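# Move the large case into the free pallet corner

## Task

Take the big case that sits on the pallet at the -y end of the track, next to two smaller cases, and put it in the vacant corner of the pallet that holds the other three cases. Those three may be nudged aside to make space. The two smaller cases must finish exactly where they started. No case may overhang the edge of its pallet by more than about a finger's width. A case that has dropped to the floor may be picked up again, but it must finish lid up. At the end, release the tool and move it away. Anything that stays in place only because the robot holds it does not count.

## Robot and tools

ROBOT. Two UR20-type arms, left_arm and right_arm, each carry a four-cup vacuum tool. Each arm stands on its own carriage on a single track that runs along y at x = 0. left_rail serves the +y half and right_rail the -y half. An arm's base sits at x = 0, y = its carriage's position_m, z = 0.04 m, and faces +x. The words left and right are only names; they are not image sides.

SCENE FRAME. All reported poses use one frame fixed to the table. The table top is z = 0 and +z is up. +x is the direction the arms face and +y is to their left. The track's middle is y = 0. The table starts at x = 0.50 m and spans y = -0.90 to 0.90 m. Beyond that, the floor lies at z = -0.53. Printed cup positions can be slightly wrong, more so at long reach.

TOOL. The cup point is the centre of the four cup rims, and the cups point along its +z axis. In cup-point axes the cups sit at x = -62 and +62 mm. Channel a cups are at y = -104.5 mm and channel b cups at y = +104.5 mm. Each cup is 103 mm across, and together they cover 227 x 312 mm. A channel grips only if both of its cups seal fully on a smooth flat face, so keep them off holes, gaps and case edges. Cardboard leaks and gives a lower reading. Cups compress by up to about 21 mm under a press or vacuum.

execute_actions(actions). This takes a list of actions, run one after another. Each action may hold "rows", "steps", "until", "left_rail" and "right_rail". An empty list just returns the state and images.
- rows: 1 to 15 rows, and each row lasts one control step (1/30 s). A row is always 16 numbers in [-1, 1], covering both arms: left dx, dy, dz, rx, ry, rz, left suction_a, suction_b, then the same eight for the right arm. dx to rz are offsets, not poses. They are measured in the cup point's own axes, from that cup point's measured pose when the action began. Every row counts from that same start and not from the row before. For the first action of a call, the start is the pose in the latest result. 1.0 means 0.6 m or 180 degrees, and rx, ry, rz together form one rotation vector. Suction values are commands: 1 is full vacuum, 0 is off, and anything above 0.01 counts as on. They persist, so repeat the last values to leave a tool unchanged.
- steps: an integer from 1 to 450, at least the number of rows, with a default of 15. After the final row, each arm keeps heading for that row's target. Give large moves enough steps, and send any remainder in a fresh action.
- until: the action stops early once every condition holds. A condition reads a device field, e.g. {"right_rail": {"position_status": ["!=", "moving"]}}. Comparisons are "=", "!=", "<", "<=", ">", ">=", and numbers always need one. {"all": {"status": "ended"}} and {"any": {"status": "ended"}} test whether motions have ended. Stopping early does not halt the arms.
- left_rail / right_rail: position_m is an absolute carriage position in metres. left_rail takes 0.6 to 3 and right_rail takes -3 to -0.6. speed_m_s runs from 0.01 to 1 (starts at 1) and is kept until changed. {"stop": true} halts a carriage. Carriages accelerate at 2 m/s2 and count as arrived within 0.6 mm. Wait for arrival before placing the tool at a scene point. Rows never move a carriage, but a moving carriage carries its arm along. Any value out of range rejects the whole call.

MOTION LIMITS. Each step, the commanded pose is clipped to 100 mm and 16 degrees from the measured pose. Damped IK gives priority to position over orientation. Ramp offsets gradually, e.g. about 0.01 more per row (about 0.18 m/s), so held cases do not shake loose.

RESULTS. Each result gives, per arm, end_effector_position (m) and end_effector_quat_wxyz in the scene frame, plus velocities. It also has Joint positions and velocities (rail, then six joints), Hand target lines, suction_measured_a/b (1 = full vacuum, 0.83+ on an airtight face, settling within about 1.3 s) and part_present_a/b (1 above 0.09). Wrist force and Wrist torque are in cup-point axes, with noise and a fixed offset, and saturate near 200 N. Carriage fields are position_m, position_status (moving, done, contact_stop, time_out, stopped, stopped_with_arm, stopped_for_other_arm) and position_answer (taken / not_taken). "pose unreachable" means the clearance check altered or blocked that arm's command. With stopped_with_arm, first send rows the arm can follow, then resend. With stopped_for_other_arm, move an arm away from the other, wait about 30 steps and resend.

GRIP AND RELEASE. To pick up, switch a channel on and press both of its cups flat onto the case. To set down, lower in small steps until the case touches its support. Then, in one action, switch both channels off and back the tool straight off the case. Switching suction off while the tool presses down can fault the arm. If a cup seals on the table, turn its channel off. For a handover, set the case down and switch the giver off before the receiver turns on. Lift the giver clear before the case moves.

AVOID. Faults stop an arm for 10 s: a 400 N outside force, or joint torque at its limit. The limits are 693 N m for pan and lift, 407 for the elbow and 100 for each wrist joint. Keep the arms, tools, cameras and held cases from striking or pressing on each other; the clearance check does not cover held objects. Do not drop, slam or throw cases, and keep everything inside the work area. Loose objects may occasionally be bumped by outside pushes.

CAMERAS. The cameras are cam_high, cam_low, cam_pallet_north (looks down at the -y end), cam_pallet_south (the +y end), cam_left_wrist and cam_right_wrist, each 504x504. In both pallet views +y runs roughly to the right. zoom_image(camera, region=[x0, y0, x1, y1]) enlarges part of a camera's latest image, with the region at most 504x504 px.

OTHER TOOLS. read_manual(section="licences") only returns licence text. finished_scene(scene) ends the given scene once the goal is met and stable. It cannot be undone.

Each tool is called after ">>>" as name(argument=value, ...) on one line, values as JSON.

## Session

>>> execute_actions(actions=[])

Scene clock: 0.00 s.
left_arm: end_effector_position=(+0.8501, +2.6856, +0.4385) suction_measured_a=0.00 part_present_a=0 suction_measured_b=0.00 part_present_b=0 end_effector_quat_wxyz=(-0.001, -0.000, +1.000, +0.000) end_effector_velocity=(-0.000, +0.000, +0.000) end_effector_angular_velocity=(-0.000, -0.000, +0.000) | right_arm: end_effector_position=(+0.8498, -2.0182, +0.4411) suction_measured_a=0.01 part_present_a=0 suction_measured_b=0.01 part_present_b=0 end_effector_quat_wxyz=(+0.000, +0.000, +1.000, -0.000) end_effector_velocity=(+0.000, -0.000, -0.000) end_effector_angular_velocity=(+0.000, +0.000, -0.000)
Joint positions: left_arm=[ 2.686 -0.239 -1.497  2.092 -2.165 -1.571  1.331] | right_arm=[-2.018 -0.239 -1.499  2.091 -2.163 -1.572  1.332]
Joint velocities: left_arm=[ 0.  0. -0.  0. -0.  0. -0.] | right_arm=[ 0. -0.  0. -0.  0. -0.  0.]
Wrist force (N, on the end effector, along its own x y z axes, offset not removed): no reading
Wrist torque (N m, same axes, about the end effector's origin, offset not removed): no reading
Hand target (left_arm): +0.850, +2.686, +0.439; -0.001, -0.000, +1.000, +0.000
Hand target (right_arm): +0.850, -2.018, +0.441; +0.000, +0.000, +1.000, -0.000
left_rail: position_m=2.686 position_m_goal=2.686 speed_m_s=1.00 position_status=done position_answer=taken refusals=0
right_rail: position_m=-2.018 position_m_goal=-2.018 speed_m_s=1.00 position_status=done position_answer=taken refusals=0

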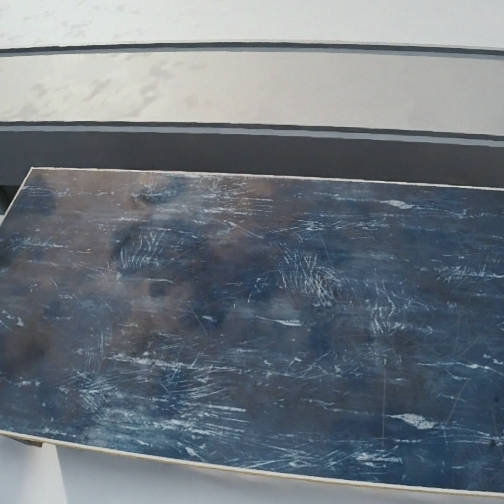

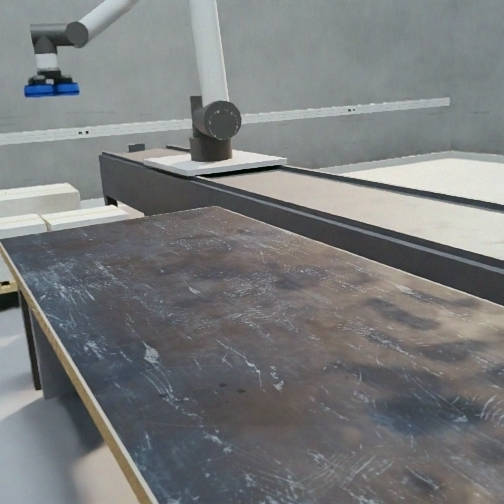

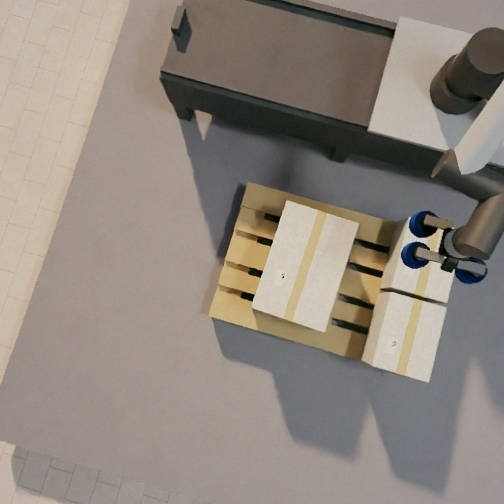

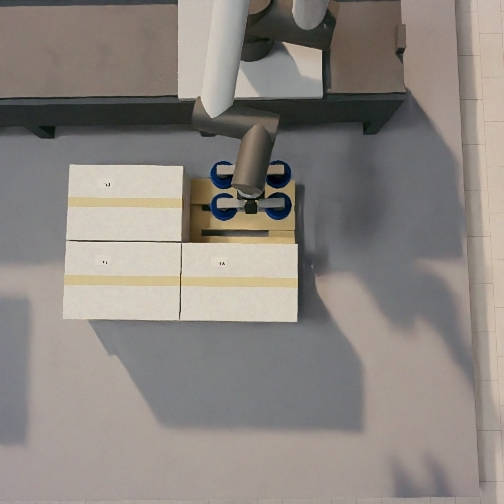

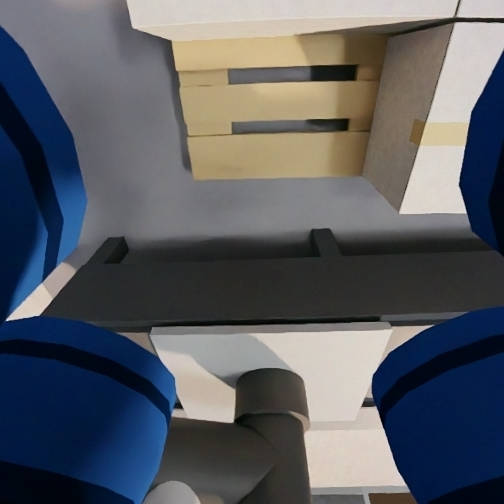

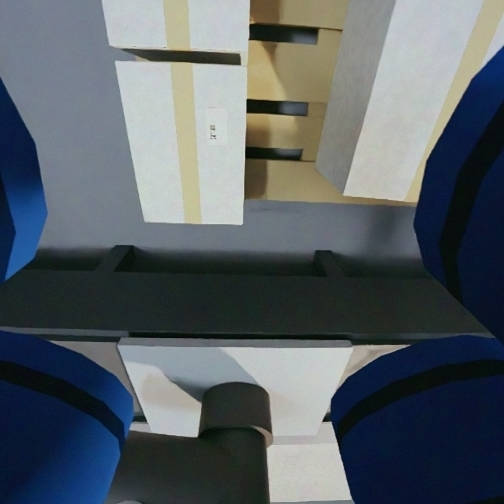

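>>> execute_actions(actions=[{"right_rail":{"position_m":-2.41},"left_rail":{"position_m":2.9},"steps":90,"until":{"all":{"status":"ended"}}},{"rows":[[0,0,0,0,0,0,0,0,-0.317,0,0.55,0,0,0,0,0]],"steps":75}])

Scene clock: 29.40 s.
left_arm: end_effector_position=(+0.8501, +2.8996, +0.4385) suction_measured_a=0.00 part_present_a=0 suction_measured_b=0.00 part_present_b=0 end_effector_quat_wxyz=(-0.001, -0.000, +1.000, +0.000) end_effector_velocity=(+0.000, -0.000, -0.000) end_effector_angular_velocity=(+0.000, +0.000, +0.000) | right_arm: end_effector_position=(+1.0404, -2.4110, +0.1112) suction_measured_a=0.01 part_present_a=0 suction_measured_b=0.01 part_present_b=0 end_effector_quat_wxyz=(+0.000, +0.000, +1.000, -0.000) end_effector_velocity=(+0.000, +0.000, -0.000) end_effector_angular_velocity=(+0.000, -0.000, +0.000)
Joint positions: left_arm=[ 2.9   -0.239 -1.497  2.092 -2.165 -1.571  1.331] | right_arm=[-2.41  -0.195 -1.01   1.995 -2.555 -1.572  1.376]
Joint velocities: left_arm=[ 0. -0.  0.  0. -0.  0. -0.] | right_arm=[ 0.  0.  0.  0. -0.  0.  0.]
Wrist force (N, on the end effector, along its own x y z axes, offset not removed): left_arm=[-2.3 -5.0 11.8] | right_arm=[-4.0 0.3 2.2]
Wrist torque (N m, same axes, about the end effector's origin, offset not removed): left_arm=[-1.07 -0.06 0.21] | right_arm=[0.23 0.30 -0.28]
Hand target (left_arm): +0.850, +2.900, +0.439; -0.001, -0.000, +1.000, +0.000
Hand target (right_arm): +1.040, -2.411, +0.111; +0.000, +0.000, +1.000, -0.000
Off the commanded pose (left_arm): 0.000 m, 0 deg.
Off the commanded pose (right_arm): 0.000 m, 0 deg.
left_rail: position_m=2.900 position_m_goal=2.900 speed_m_s=1.00 position_status=done position_answer=taken refusals=0
right_rail: position_m=-2.410 position_m_goal=-2.410 speed_m_s=1.00 position_status=done position_answer=taken refusals=0
camera_calibration (this result's frames):
cam_left_wrist: T_world_to_cam=[[-0.0590011, -0.997969, -0.0240238, 2.96756], [-0.820037, 0.0347299, 0.571255, 0.365592], [-0.569261, 0.0534051, -0.820421, 0.794676], [0, 0, 0, 1]] pos_world=[0.927266, 2.90639, 0.514415]
cam_right_wrist: T_world_to_cam=[[0.0458051, -0.998569, 0.0275944, -2.46303], [-0.850816, -0.0245228, 0.524892, 0.788487], [-0.523464, -0.0475204, -0.850722, 0.621381], [0, 0, 0, 1]] pos_world=[1.10895, -2.41064, 0.182718]

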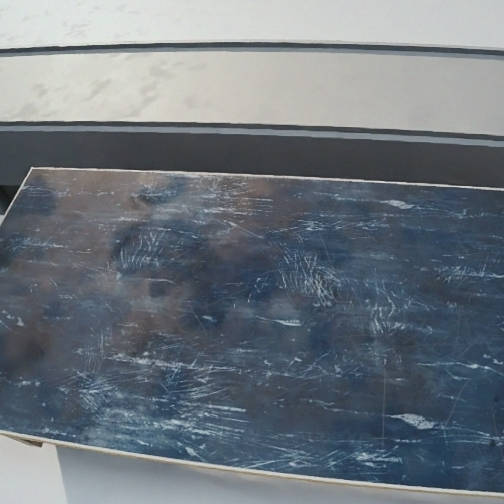

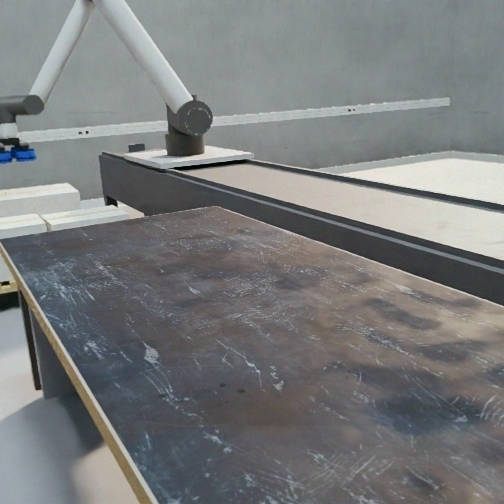

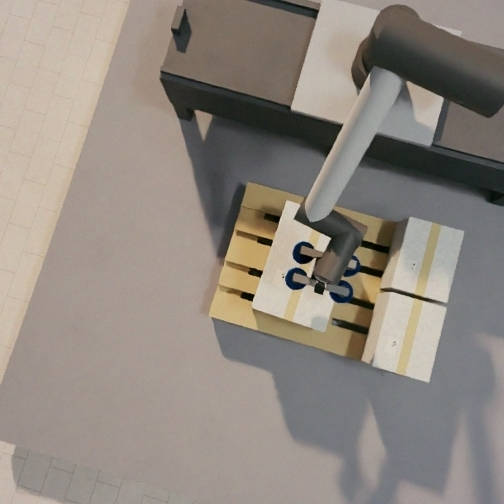

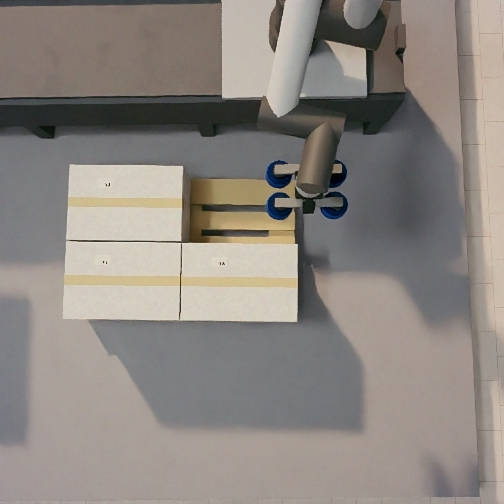

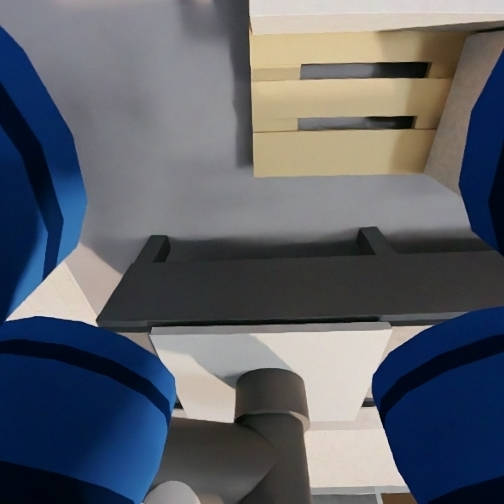

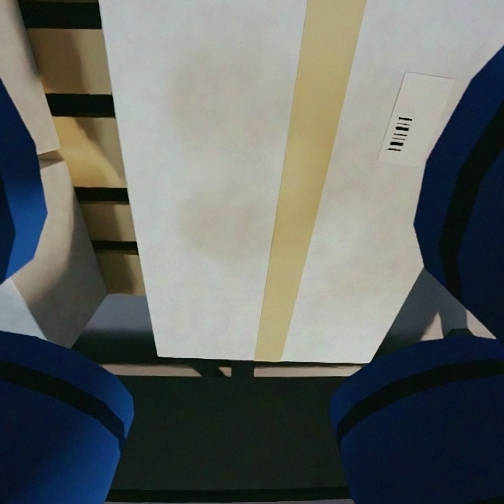

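>>> execute_actions(actions=[{"rows":[[0,0,0,0,0,0,0,0,0,-0.03,0.3,0,0,0.5,0,0]],"steps":75}])

Scene clock: 38.10 s.
left_arm: end_effector_position=(+0.8501, +2.8996, +0.4385) suction_measured_a=0.00 part_present_a=0 suction_measured_b=0.00 part_present_b=0 end_effector_quat_wxyz=(-0.001, -0.000, +1.000, +0.000) end_effector_velocity=(-0.000, +0.000, +0.000) end_effector_angular_velocity=(-0.000, -0.000, +0.000) | right_arm: end_effector_position=(+1.0406, -2.4291, -0.0689) suction_measured_a=0.01 part_present_a=0 suction_measured_b=0.01 part_present_b=0 end_effector_quat_wxyz=(+0.000, +0.707, +0.707, -0.000) end_effector_velocity=(-0.000, +0.000, +0.000) end_effector_angular_velocity=(-0.000, +0.000, -0.000)
Joint positions: left_arm=[ 2.9   -0.239 -1.497  2.092 -2.165 -1.571  1.331] | right_arm=[-2.41  -0.212 -0.806  2.005 -2.77  -1.572  2.93 ]
Joint velocities: left_arm=[ 0.  0. -0.  0.  0.  0.  0.] | right_arm=[ 0.  0. -0.  0.  0. -0.  0.]
Wrist force (N, on the end effector, along its own x y z axes, offset not removed): left_arm=[0.1 -2.6 13.8] | right_arm=[-3.2 0.4 0.9]
Wrist torque (N m, same axes, about the end effector's origin, offset not removed): left_arm=[-0.83 -0.35 -0.01] | right_arm=[0.18 0.19 -0.29]
Hand target (left_arm): +0.850, +2.900, +0.439; -0.001, -0.000, +1.000, +0.000
Hand target (right_arm): +1.041, -2.429, -0.069; +0.000, +0.707, +0.707, -0.000
Off the commanded pose (left_arm): 0.000 m, 0 deg.
Off the commanded pose (right_arm): 0.000 m, 0 deg.
left_rail: position_m=2.900 position_m_goal=2.900 speed_m_s=1.00 position_status=done position_answer=taken refusals=0
right_rail: position_m=-2.410 position_m_goal=-2.410 speed_m_s=1.00 position_status=done position_answer=taken refusals=0
camera_calibration (this result's frames):
cam_left_wrist: T_world_to_cam=[[-0.0590009, -0.997969, -0.024024, 2.96756], [-0.820037, 0.0347296, 0.571255, 0.365593], [-0.569261, 0.0534052, -0.820421, 0.794676], [0, 0, 0, 1]] pos_world=[0.927266, 2.90639, 0.514415]
cam_right_wrist: T_world_to_cam=[[-0.99859, -0.0457895, 0.0268492, 0.925056], [-0.0249343, 0.851186, 0.524271, 2.15042], [-0.0468598, 0.522862, -0.851128, 1.35693], [0, 0, 0, 1]] pos_world=[1.04096, -2.49754, 0.00268378]

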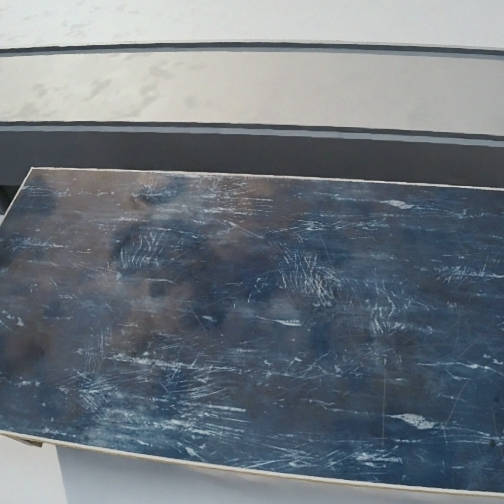

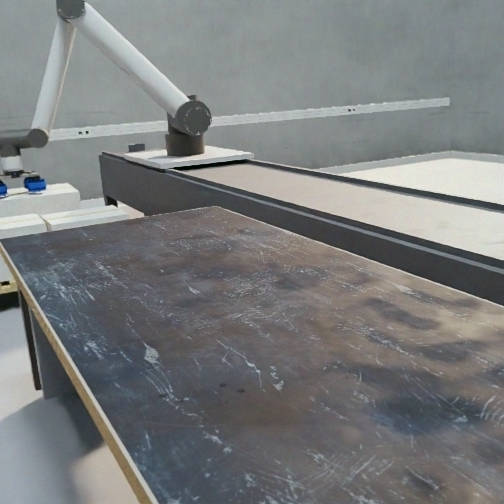

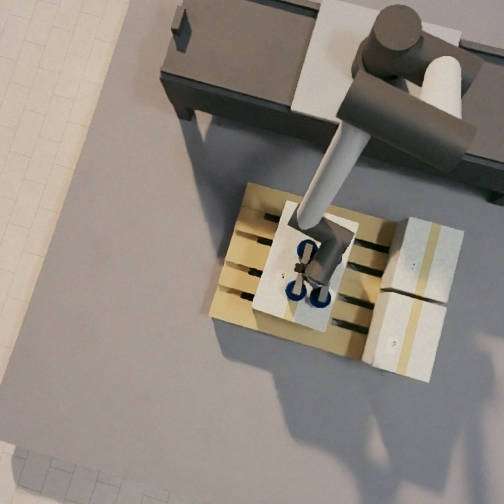

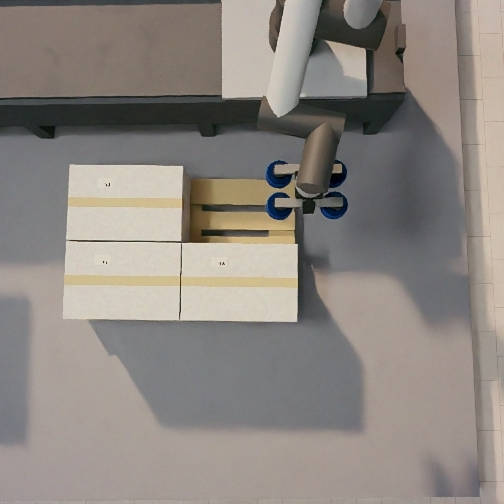

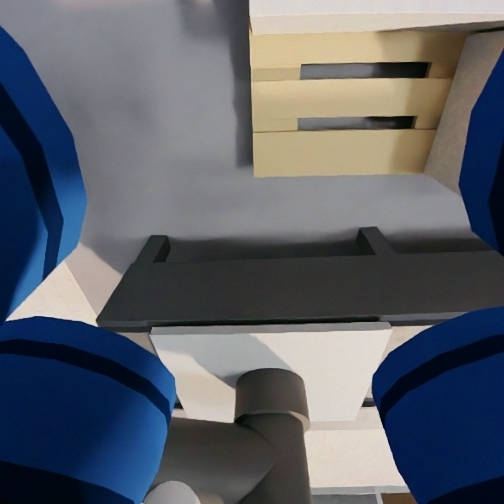

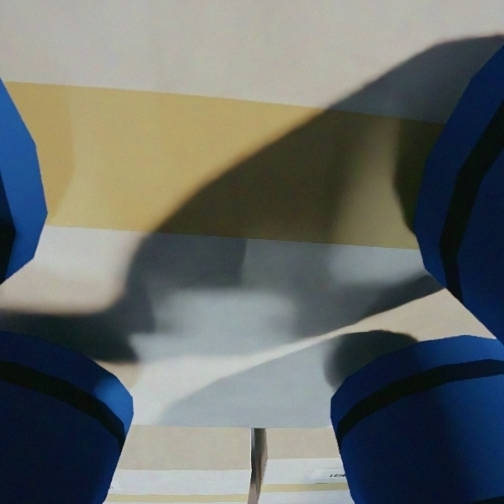

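>>> execute_actions(actions=[{"rows":[[0,0,0,0,0,0,0,0,-0.04,0,0.08,0,0,0,0,0]],"steps":30}])

>>> zoom_image(camera="cam_pallet_north", region=[200,160,420,380])

Scene clock: 55.57 s.
left_arm: end_effector_position=(+0.8501, +2.8996, +0.4385) suction_measured_a=0.00 part_present_a=0 suction_measured_b=0.00 part_present_b=0 end_effector_quat_wxyz=(-0.001, -0.000, +1.000, +0.000) end_effector_velocity=(+0.000, -0.000, -0.000) end_effector_angular_velocity=(+0.000, +0.000, -0.000) | right_arm: end_effector_position=(+1.0444, -2.4457, -0.0982) suction_measured_a=0.01 part_present_a=0 suction_measured_b=0.01 part_present_b=0 end_effector_quat_wxyz=(+0.005, +0.706, +0.708, +0.007) end_effector_velocity=(-0.000, +0.000, -0.000) end_effector_angular_velocity=(+0.000, +0.000, +0.000)
Joint positions: left_arm=[ 2.9   -0.239 -1.497  2.092 -2.165 -1.571  1.331] | right_arm=[-2.41  -0.23  -0.768  2.001 -2.819 -1.564  2.91 ]
Joint velocities: left_arm=[ 0. -0.  0. -0. -0. -0.  0.] | right_arm=[ 0.  0.  0. -0. -0. -0. -0.]
Wrist force (N, on the end effector, along its own x y z axes, offset not removed): left_arm=[-4.5 -0.1 6.8] | right_arm=[37.9 -105.7 -177.6]
Wrist torque (N m, same axes, about the end effector's origin, offset not removed): left_arm=[-0.57 0.48 -0.11] | right_arm=[-0.40 -1.67 2.74]
Hand target (left_arm): +0.850, +2.900, +0.439; -0.001, -0.000, +1.000, +0.000
Hand target (right_arm): +1.044, -2.446, -0.099; +0.004, +0.706, +0.708, +0.007
Off the commanded pose (left_arm): 0.000 m, 0 deg.
Off the commanded pose (right_arm): 0.020 m, 1 deg.
FORCE FAULT: contact force on the right arm reached its limit, and that arm stopped for 10 seconds. The contact can be on any part of that arm, not only on its tool. That arm's remaining commands of this call were not run. That arm holds still and accepts commands again. Move the arm away from the contact; if what it grips holds it there, let go first. Pushing or pulling that hard again can fault the arm again.
left_rail: position_m=2.900 position_m_goal=2.900 speed_m_s=1.00 position_status=done position_answer=taken refusals=0
right_rail: position_m=-2.410 position_m_goal=-2.410 speed_m_s=1.00 position_status=done position_answer=taken refusals=0
camera_calibration (this result's frames):
cam_left_wrist: T_world_to_cam=[[-0.0590011, -0.997969, -0.0240238, 2.96756], [-0.820037, 0.0347299, 0.571255, 0.365592], [-0.569261, 0.0534051, -0.820421, 0.794676], [0, 0, 0, 1]] pos_world=[0.927266, 2.90639, 0.514415]
cam_right_wrist: T_world_to_cam=[[-0.998751, -0.0488388, 0.0105884, 0.919976], [-0.0359359, 0.849133, 0.526956, 2.18674], [-0.0347268, 0.525917, -0.849827, 1.33586], [0, 0, 0, 1]] pos_world=[1.0438, -2.51446, -0.0268078]

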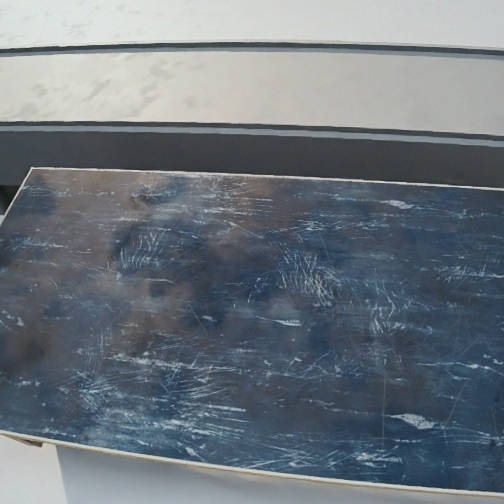

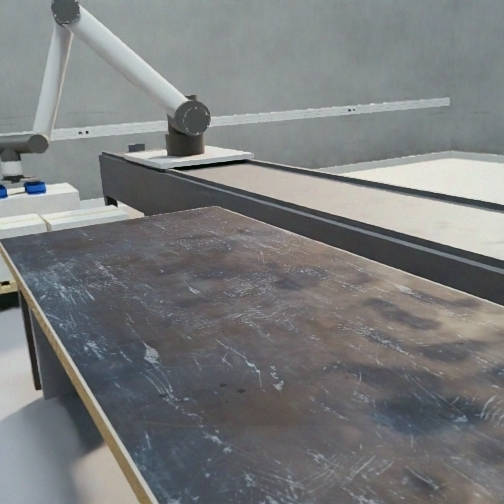

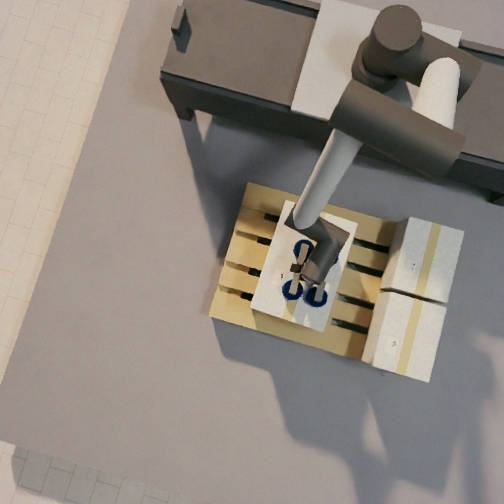

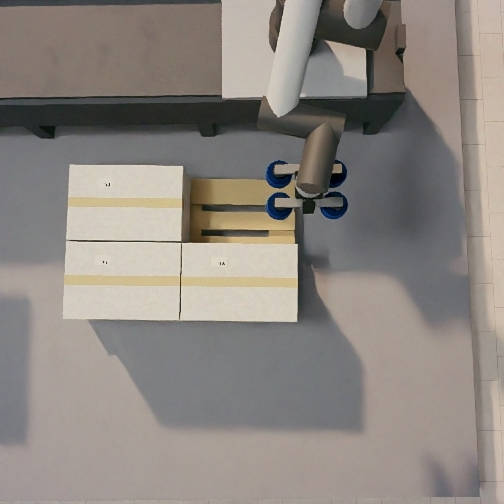

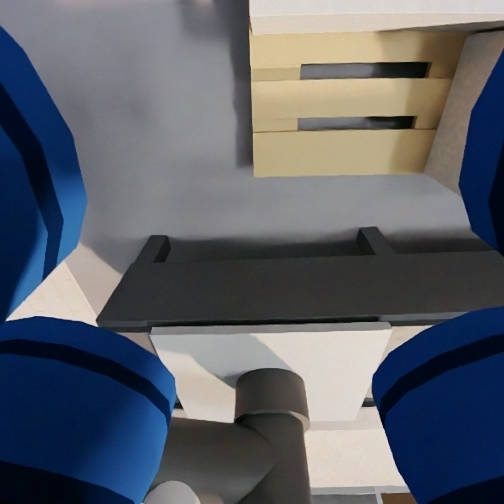

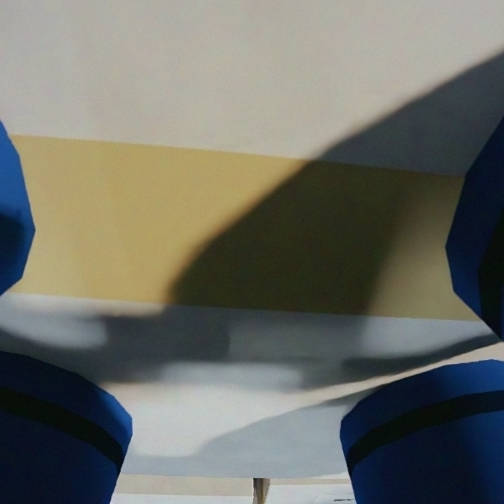

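Region (200, 160, 420, 380) of cam_pallet_north's 504x504 image, scaled by 2.291, with more detail than that image has.

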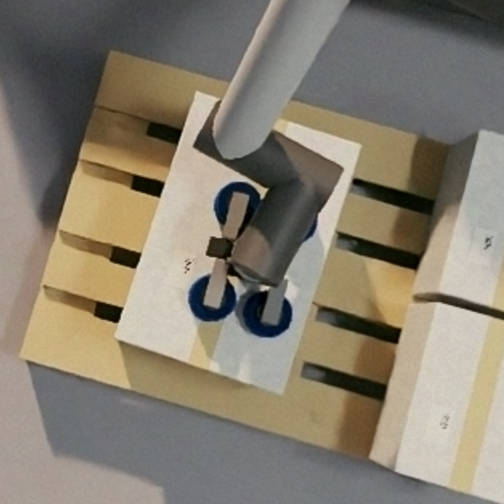

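>>> execute_actions(actions=[{"rows":[[0,0,0,0,0,0,0,0,0,0,-0.06,0,0,0,0,0]],"steps":20},{"rows":[[0,0,0,0,0,0,0,0,-0.065,0,0,0,0,0,0,0]],"steps":20},{"rows":[[0,0,0,0,0,0,0,0,0,0,0.04,0,0,0,0,0]],"steps":20}])

Scene clock: 62.17 s.
left_arm: end_effector_position=(+0.8501, +2.8996, +0.4385) suction_measured_a=0.00 part_present_a=0 suction_measured_b=0.00 part_present_b=0 end_effector_quat_wxyz=(-0.001, -0.000, +1.000, +0.000) end_effector_velocity=(+0.000, +0.000, -0.000) end_effector_angular_velocity=(+0.000, +0.000, -0.000) | right_arm: end_effector_position=(+1.0443, -2.4845, -0.0864) suction_measured_a=0.01 part_present_a=0 suction_measured_b=0.01 part_present_b=0 end_effector_quat_wxyz=(+0.005, +0.706, +0.708, +0.007) end_effector_velocity=(+0.000, +0.000, -0.001) end_effector_angular_velocity=(-0.000, -0.000, +0.000)
Joint positions: left_arm=[ 2.9   -0.239 -1.497  2.092 -2.165 -1.571  1.331] | right_arm=[-2.41  -0.267 -0.781  2.    -2.804 -1.564  2.873]
Joint velocities: left_arm=[ 0.  0.  0. -0.  0.  0.  0.] | right_arm=[ 0.     0.     0.002 -0.    -0.001  0.     0.   ]
Wrist force (N, on the end effector, along its own x y z axes, offset not removed): left_arm=[-2.5 7.4 5.4] | right_arm=[-2.8 -0.8 -3.0]
Wrist torque (N m, same axes, about the end effector's origin, offset not removed): left_arm=[0.46 0.28 0.05] | right_arm=[0.49 0.04 -0.36]
Hand target (left_arm): +0.850, +2.900, +0.439; -0.001, -0.000, +1.000, +0.000
Hand target (right_arm): +1.044, -2.485, -0.087; +0.005, +0.706, +0.708, +0.007
Off the commanded pose (left_arm): 0.000 m, 0 deg.
Off the commanded pose (right_arm): 0.000 m, 0 deg.
left_rail: position_m=2.900 position_m_goal=2.900 speed_m_s=1.00 position_status=done position_answer=taken refusals=0
right_rail: position_m=-2.410 position_m_goal=-2.410 speed_m_s=1.00 position_status=done position_answer=taken refusals=0
camera_calibration (this result's frames):
cam_left_wrist: T_world_to_cam=[[-0.0590012, -0.997969, -0.0240239, 2.96756], [-0.820037, 0.0347299, 0.571255, 0.365592], [-0.569261, 0.0534053, -0.820421, 0.794676], [0, 0, 0, 1]] pos_world=[0.927266, 2.90639, 0.514415]
cam_right_wrist: T_world_to_cam=[[-0.998753, -0.0487873, 0.0106164, 0.917956], [-0.0358775, 0.849136, 0.526954, 2.21347], [-0.0347234, 0.525916, -0.849828, 1.36624], [0, 0, 0, 1]] pos_world=[1.04366, -2.55328, -0.0150698]

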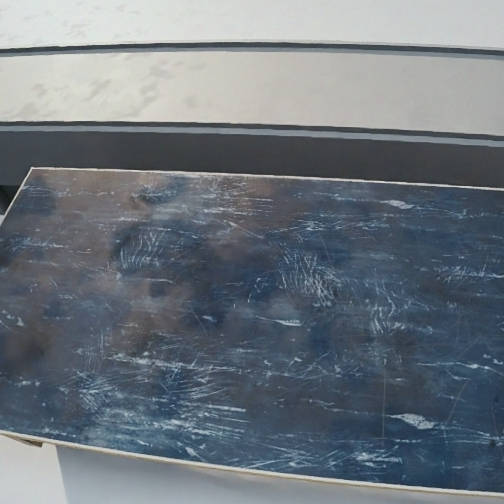

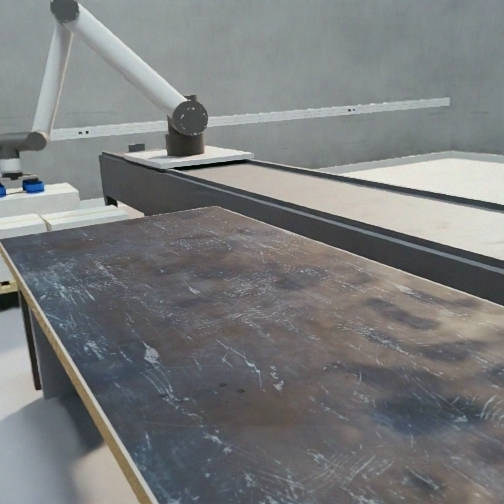

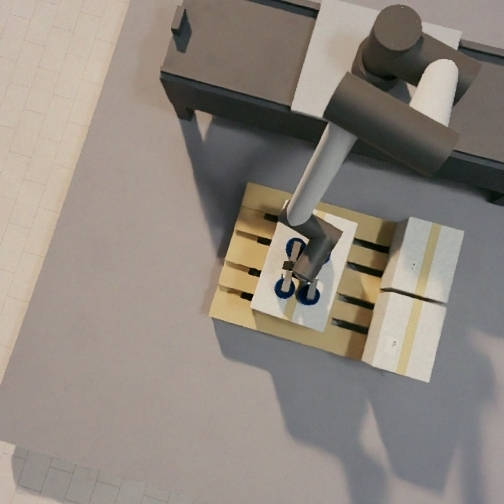

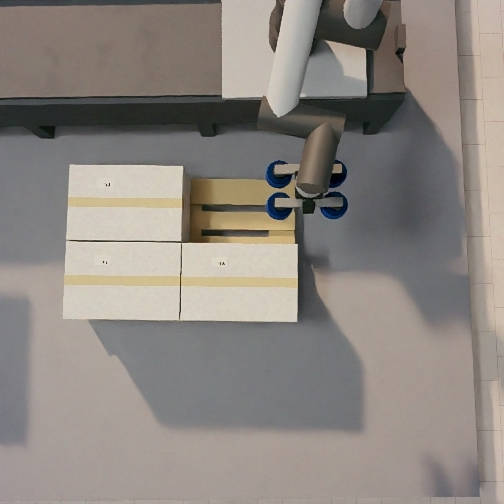

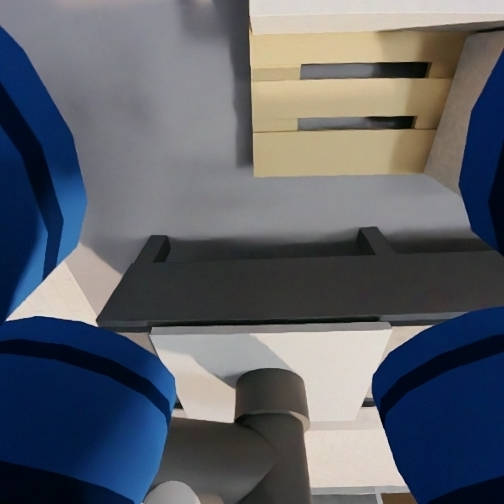

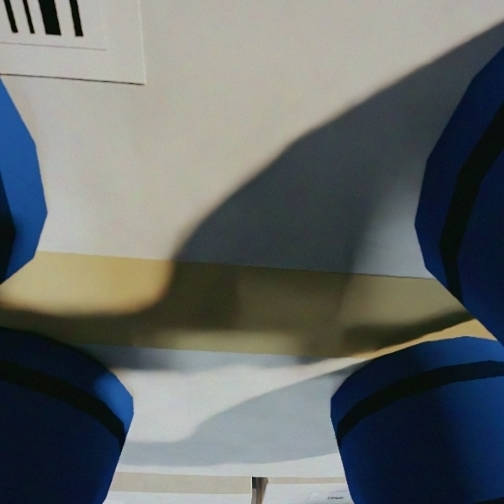

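No contact yet. Lower slightly with suction.

>>> execute_actions(actions=[{"rows":[[0,0,0,0,0,0,0,0,0,0,0.012,0,0,0,1,1]],"steps":45}])

Scene clock: 66.50 s.
left_arm: end_effector_position=(+0.8501, +2.8996, +0.4385) suction_measured_a=0.00 part_present_a=0 suction_measured_b=0.00 part_present_b=0 end_effector_quat_wxyz=(-0.001, -0.000, +1.000, +0.000) end_effector_velocity=(+0.000, -0.000, -0.000) end_effector_angular_velocity=(+0.000, +0.000, +0.000) | right_arm: end_effector_position=(+1.0444, -2.4845, -0.0936) suction_measured_a=0.93 part_present_a=1 suction_measured_b=0.93 part_present_b=1 end_effector_quat_wxyz=(+0.005, +0.706, +0.708, +0.007) end_effector_velocity=(-0.000, -0.000, +0.000) end_effector_angular_velocity=(-0.000, -0.000, -0.000)
Joint positions: left_arm=[ 2.9   -0.239 -1.497  2.092 -2.165 -1.571  1.331] | right_arm=[-2.41  -0.266 -0.773  1.998 -2.811 -1.564  2.873]
Joint velocities: left_arm=[ 0. -0.  0. -0.  0.  0. -0.] | right_arm=[ 0. -0.  0. -0. -0. -0. -0.]
Wrist force (N, on the end effector, along its own x y z axes, offset not removed): left_arm=[-1.7 2.7 5.3] | right_arm=[-3.1 -0.3 53.3]
Wrist torque (N m, same axes, about the end effector's origin, offset not removed): left_arm=[-0.16 0.12 0.10] | right_arm=[4.13 1.40 -0.25]
Hand target (left_arm): +0.850, +2.900, +0.439; -0.001, -0.000, +1.000, +0.000
Hand target (right_arm): +1.044, -2.485, -0.094; +0.005, +0.706, +0.708, +0.007
Off the commanded pose (left_arm): 0.000 m, 0 deg.
Off the commanded pose (right_arm): 0.000 m, 0 deg.
left_rail: position_m=2.900 position_m_goal=2.900 speed_m_s=1.00 position_status=done position_answer=taken refusals=0
right_rail: position_m=-2.410 position_m_goal=-2.410 speed_m_s=1.00 position_status=done position_answer=taken refusals=0
camera_calibration (this result's frames):
cam_left_wrist: T_world_to_cam=[[-0.0590013, -0.997969, -0.0240243, 2.96756], [-0.820037, 0.0347298, 0.571255, 0.365592], [-0.569261, 0.0534056, -0.820421, 0.794675], [0, 0, 0, 1]] pos_world=[0.927266, 2.90639, 0.514415]
cam_right_wrist: T_world_to_cam=[[-0.998751, -0.0488191, 0.0106244, 0.918079], [-0.0359011, 0.849148, 0.526933, 2.21727], [-0.0347461, 0.525894, -0.84984, 1.36007], [0, 0, 0, 1]] pos_world=[1.04379, -2.55322, -0.02227]

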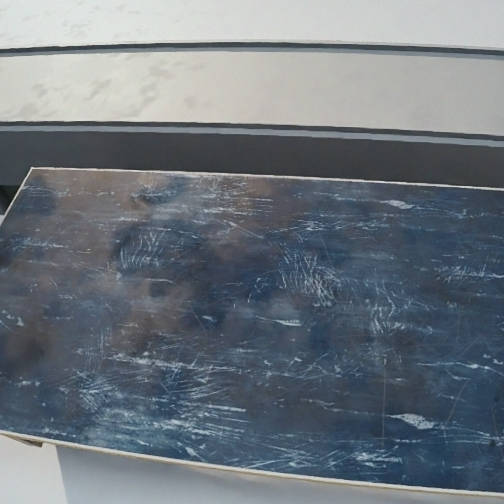

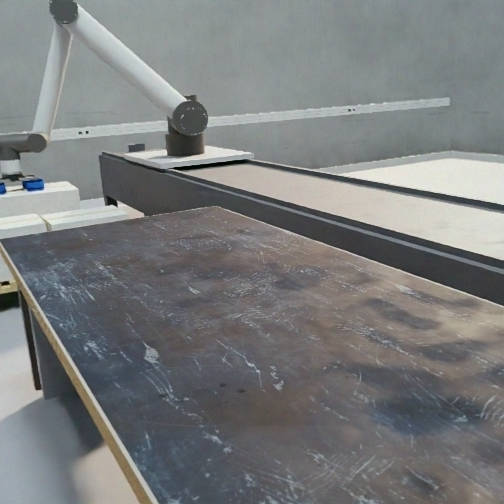

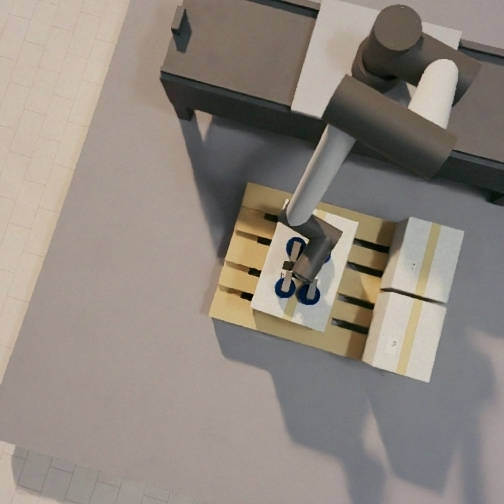

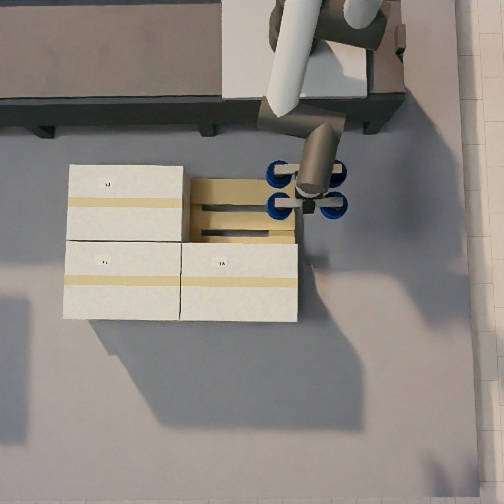

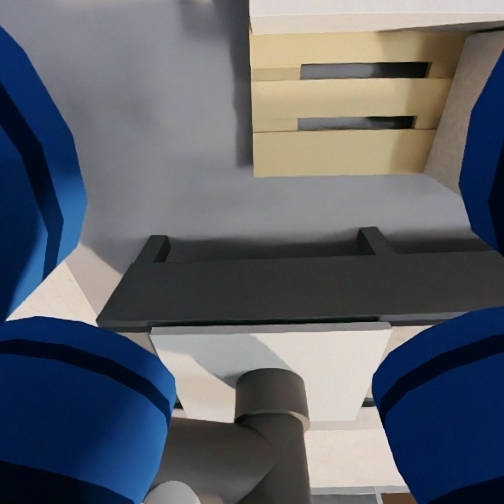

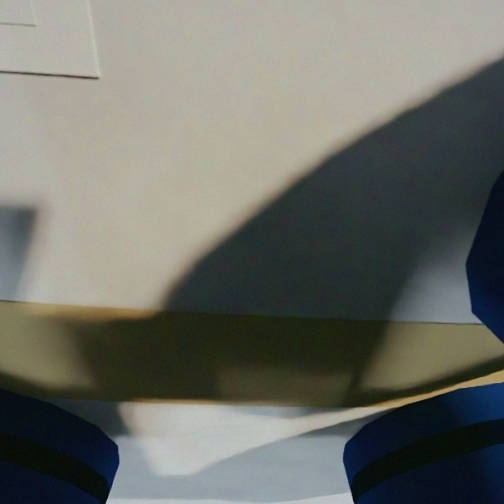

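>>> execute_actions(actions=[{"rows":[[0,0,0,0,0,0,0,0,0,0,-0.01,0,0,0,1,1],[0,0,0,0,0,0,0,0,0,0,-0.02,0,0,0,1,1],[0,0,0,0,0,0,0,0,0,0,-0.03,0,0,0,1,1],[0,0,0,0,0,0,0,0,0,0,-0.045,0,0,0,1,1],[0,0,0,0,0,0,0,0,0,0,-0.06,0,0,0,1,1],[0,0,0,0,0,0,0,0,0,0,-0.08,0,0,0,1,1],[0,0,0,0,0,0,0,0,0,0,-0.1,0,0,0,1,1],[0,0,0,0,0,0,0,0,0,0,-0.13,0,0,0,1,1],[0,0,0,0,0,0,0,0,0,0,-0.16,0,0,0,1,1],[0,0,0,0,0,0,0,0,0,0,-0.2,0,0,0,1,1],[0,0,0,0,0,0,0,0,0,0,-0.85,0,0,0,1,1]],"steps":75},{"rows":[[0,0,0,0,0,0,0,0,0,0.3,0,0,0,-0.1,1,1],[0,0,0,0,0,0,0,0,0,0.3,0,0,0,-0.15,1,1],[0,0,0,0,0,0,0,0,0,0.3,0,0,0,-0.47,1,1]],"steps":60,"right_rail":{"position_m":-0.6,"speed_m_s":0.5},"left_rail":{"position_m":1.5}},{"steps":150,"until":{"all":{"status":"ended"}}}])

Scene clock: 91.67 s.
left_arm: end_effector_position=(+0.8501, +1.4996, +0.4385) suction_measured_a=0.00 part_present_a=0 suction_measured_b=0.00 part_present_b=0 end_effector_quat_wxyz=(-0.001, -0.000, +1.000, +0.000) end_effector_velocity=(-0.000, +0.000, +0.000) end_effector_angular_velocity=(+0.000, -0.000, +0.000) | right_arm: end_effector_position=(+1.2154, -0.6756, +0.4196) suction_measured_a=0.93 part_present_a=1 suction_measured_b=0.93 part_present_b=1 end_effector_quat_wxyz=(+0.008, +0.046, +0.999, +0.002) end_effector_velocity=(-0.001, -0.007, +0.000) end_effector_angular_velocity=(-0.014, +0.003, -0.003)
Joint positions: left_arm=[ 1.5   -0.239 -1.497  2.092 -2.165 -1.571  1.331] | right_arm=[-0.6   -0.23  -1.099  1.582 -2.069 -1.564  1.433]
Joint velocities: left_arm=[ 0.  0. -0.  0. -0.  0. -0.] | right_arm=[ 0.    -0.003  0.    -0.    -0.    -0.014  0.   ]
Wrist force (N, on the end effector, along its own x y z axes, offset not removed): left_arm=[-1.4 2.0 -0.2] | right_arm=[-1.1 11.1 52.0]
Wrist torque (N m, same axes, about the end effector's origin, offset not removed): left_arm=[-0.32 0.35 -0.12] | right_arm=[2.33 1.35 -0.43]
Hand target (left_arm): +0.850, +1.500, +0.439; -0.001, -0.000, +1.000, +0.000
Hand target (right_arm): +1.215, -0.676, +0.420; +0.008, +0.046, +0.999, +0.002
Off the commanded pose (left_arm): 0.000 m, 0 deg.
Off the commanded pose (right_arm): 0.000 m, 0 deg.
left_rail: position_m=1.500 position_m_goal=1.500 speed_m_s=1.00 position_status=done position_answer=taken refusals=0
right_rail: position_m=-0.600 position_m_goal=-0.600 speed_m_s=0.50 position_status=done position_answer=taken refusals=0
camera_calibration (this result's frames):
cam_left_wrist: T_world_to_cam=[[-0.0590013, -0.997969, -0.0240241, 1.57038], [-0.820037, 0.0347299, 0.571255, 0.414214], [-0.569261, 0.0534054, -0.820421, 0.869444], [0, 0, 0, 1]] pos_world=[0.927266, 1.50637, 0.514415]
cam_right_wrist: T_world_to_cam=[[-0.0457236, -0.998689, 0.0230231, -0.633545], [-0.857823, 0.0510638, 0.511403, 0.883296], [-0.511908, 0.00363346, -0.859033, 1.08187], [0, 0, 0, 1]] pos_world=[1.28256, -0.681749, 0.492225]

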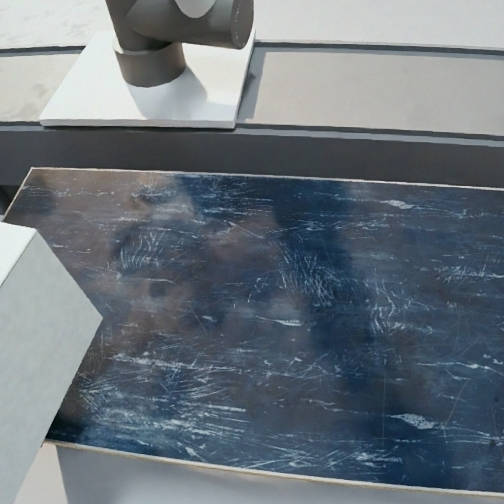

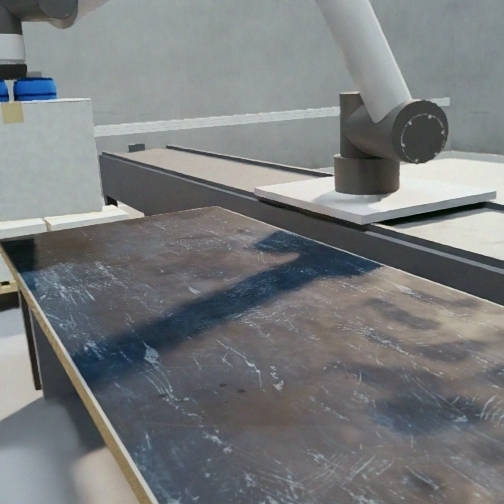

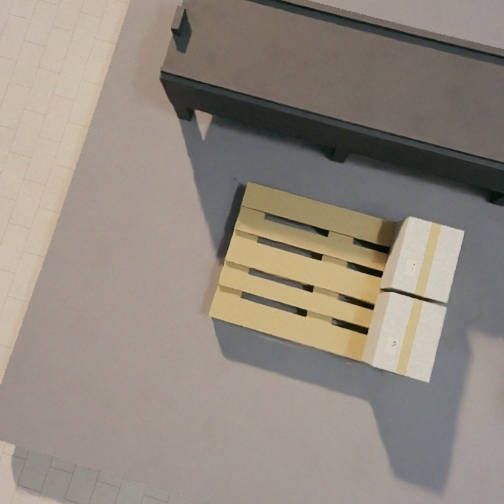

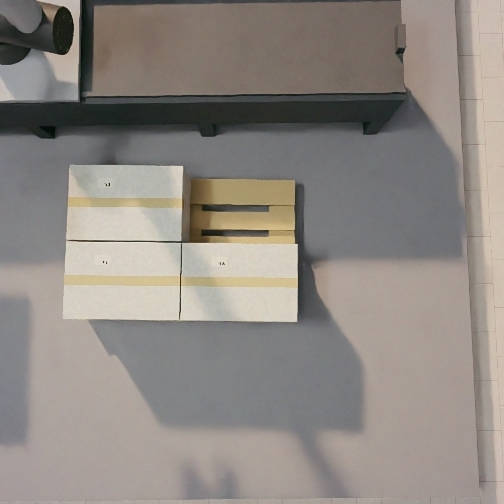

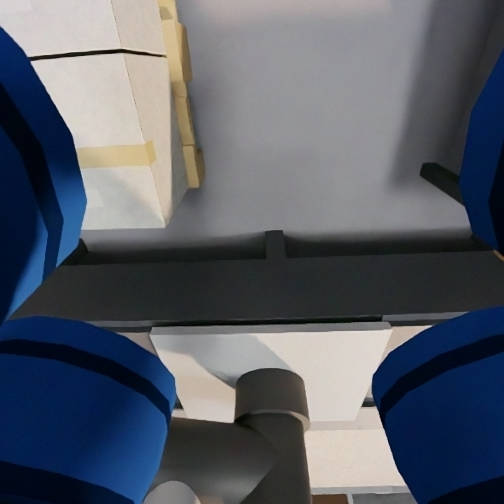

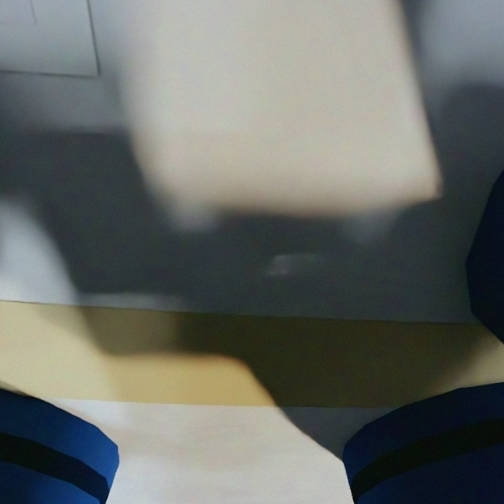

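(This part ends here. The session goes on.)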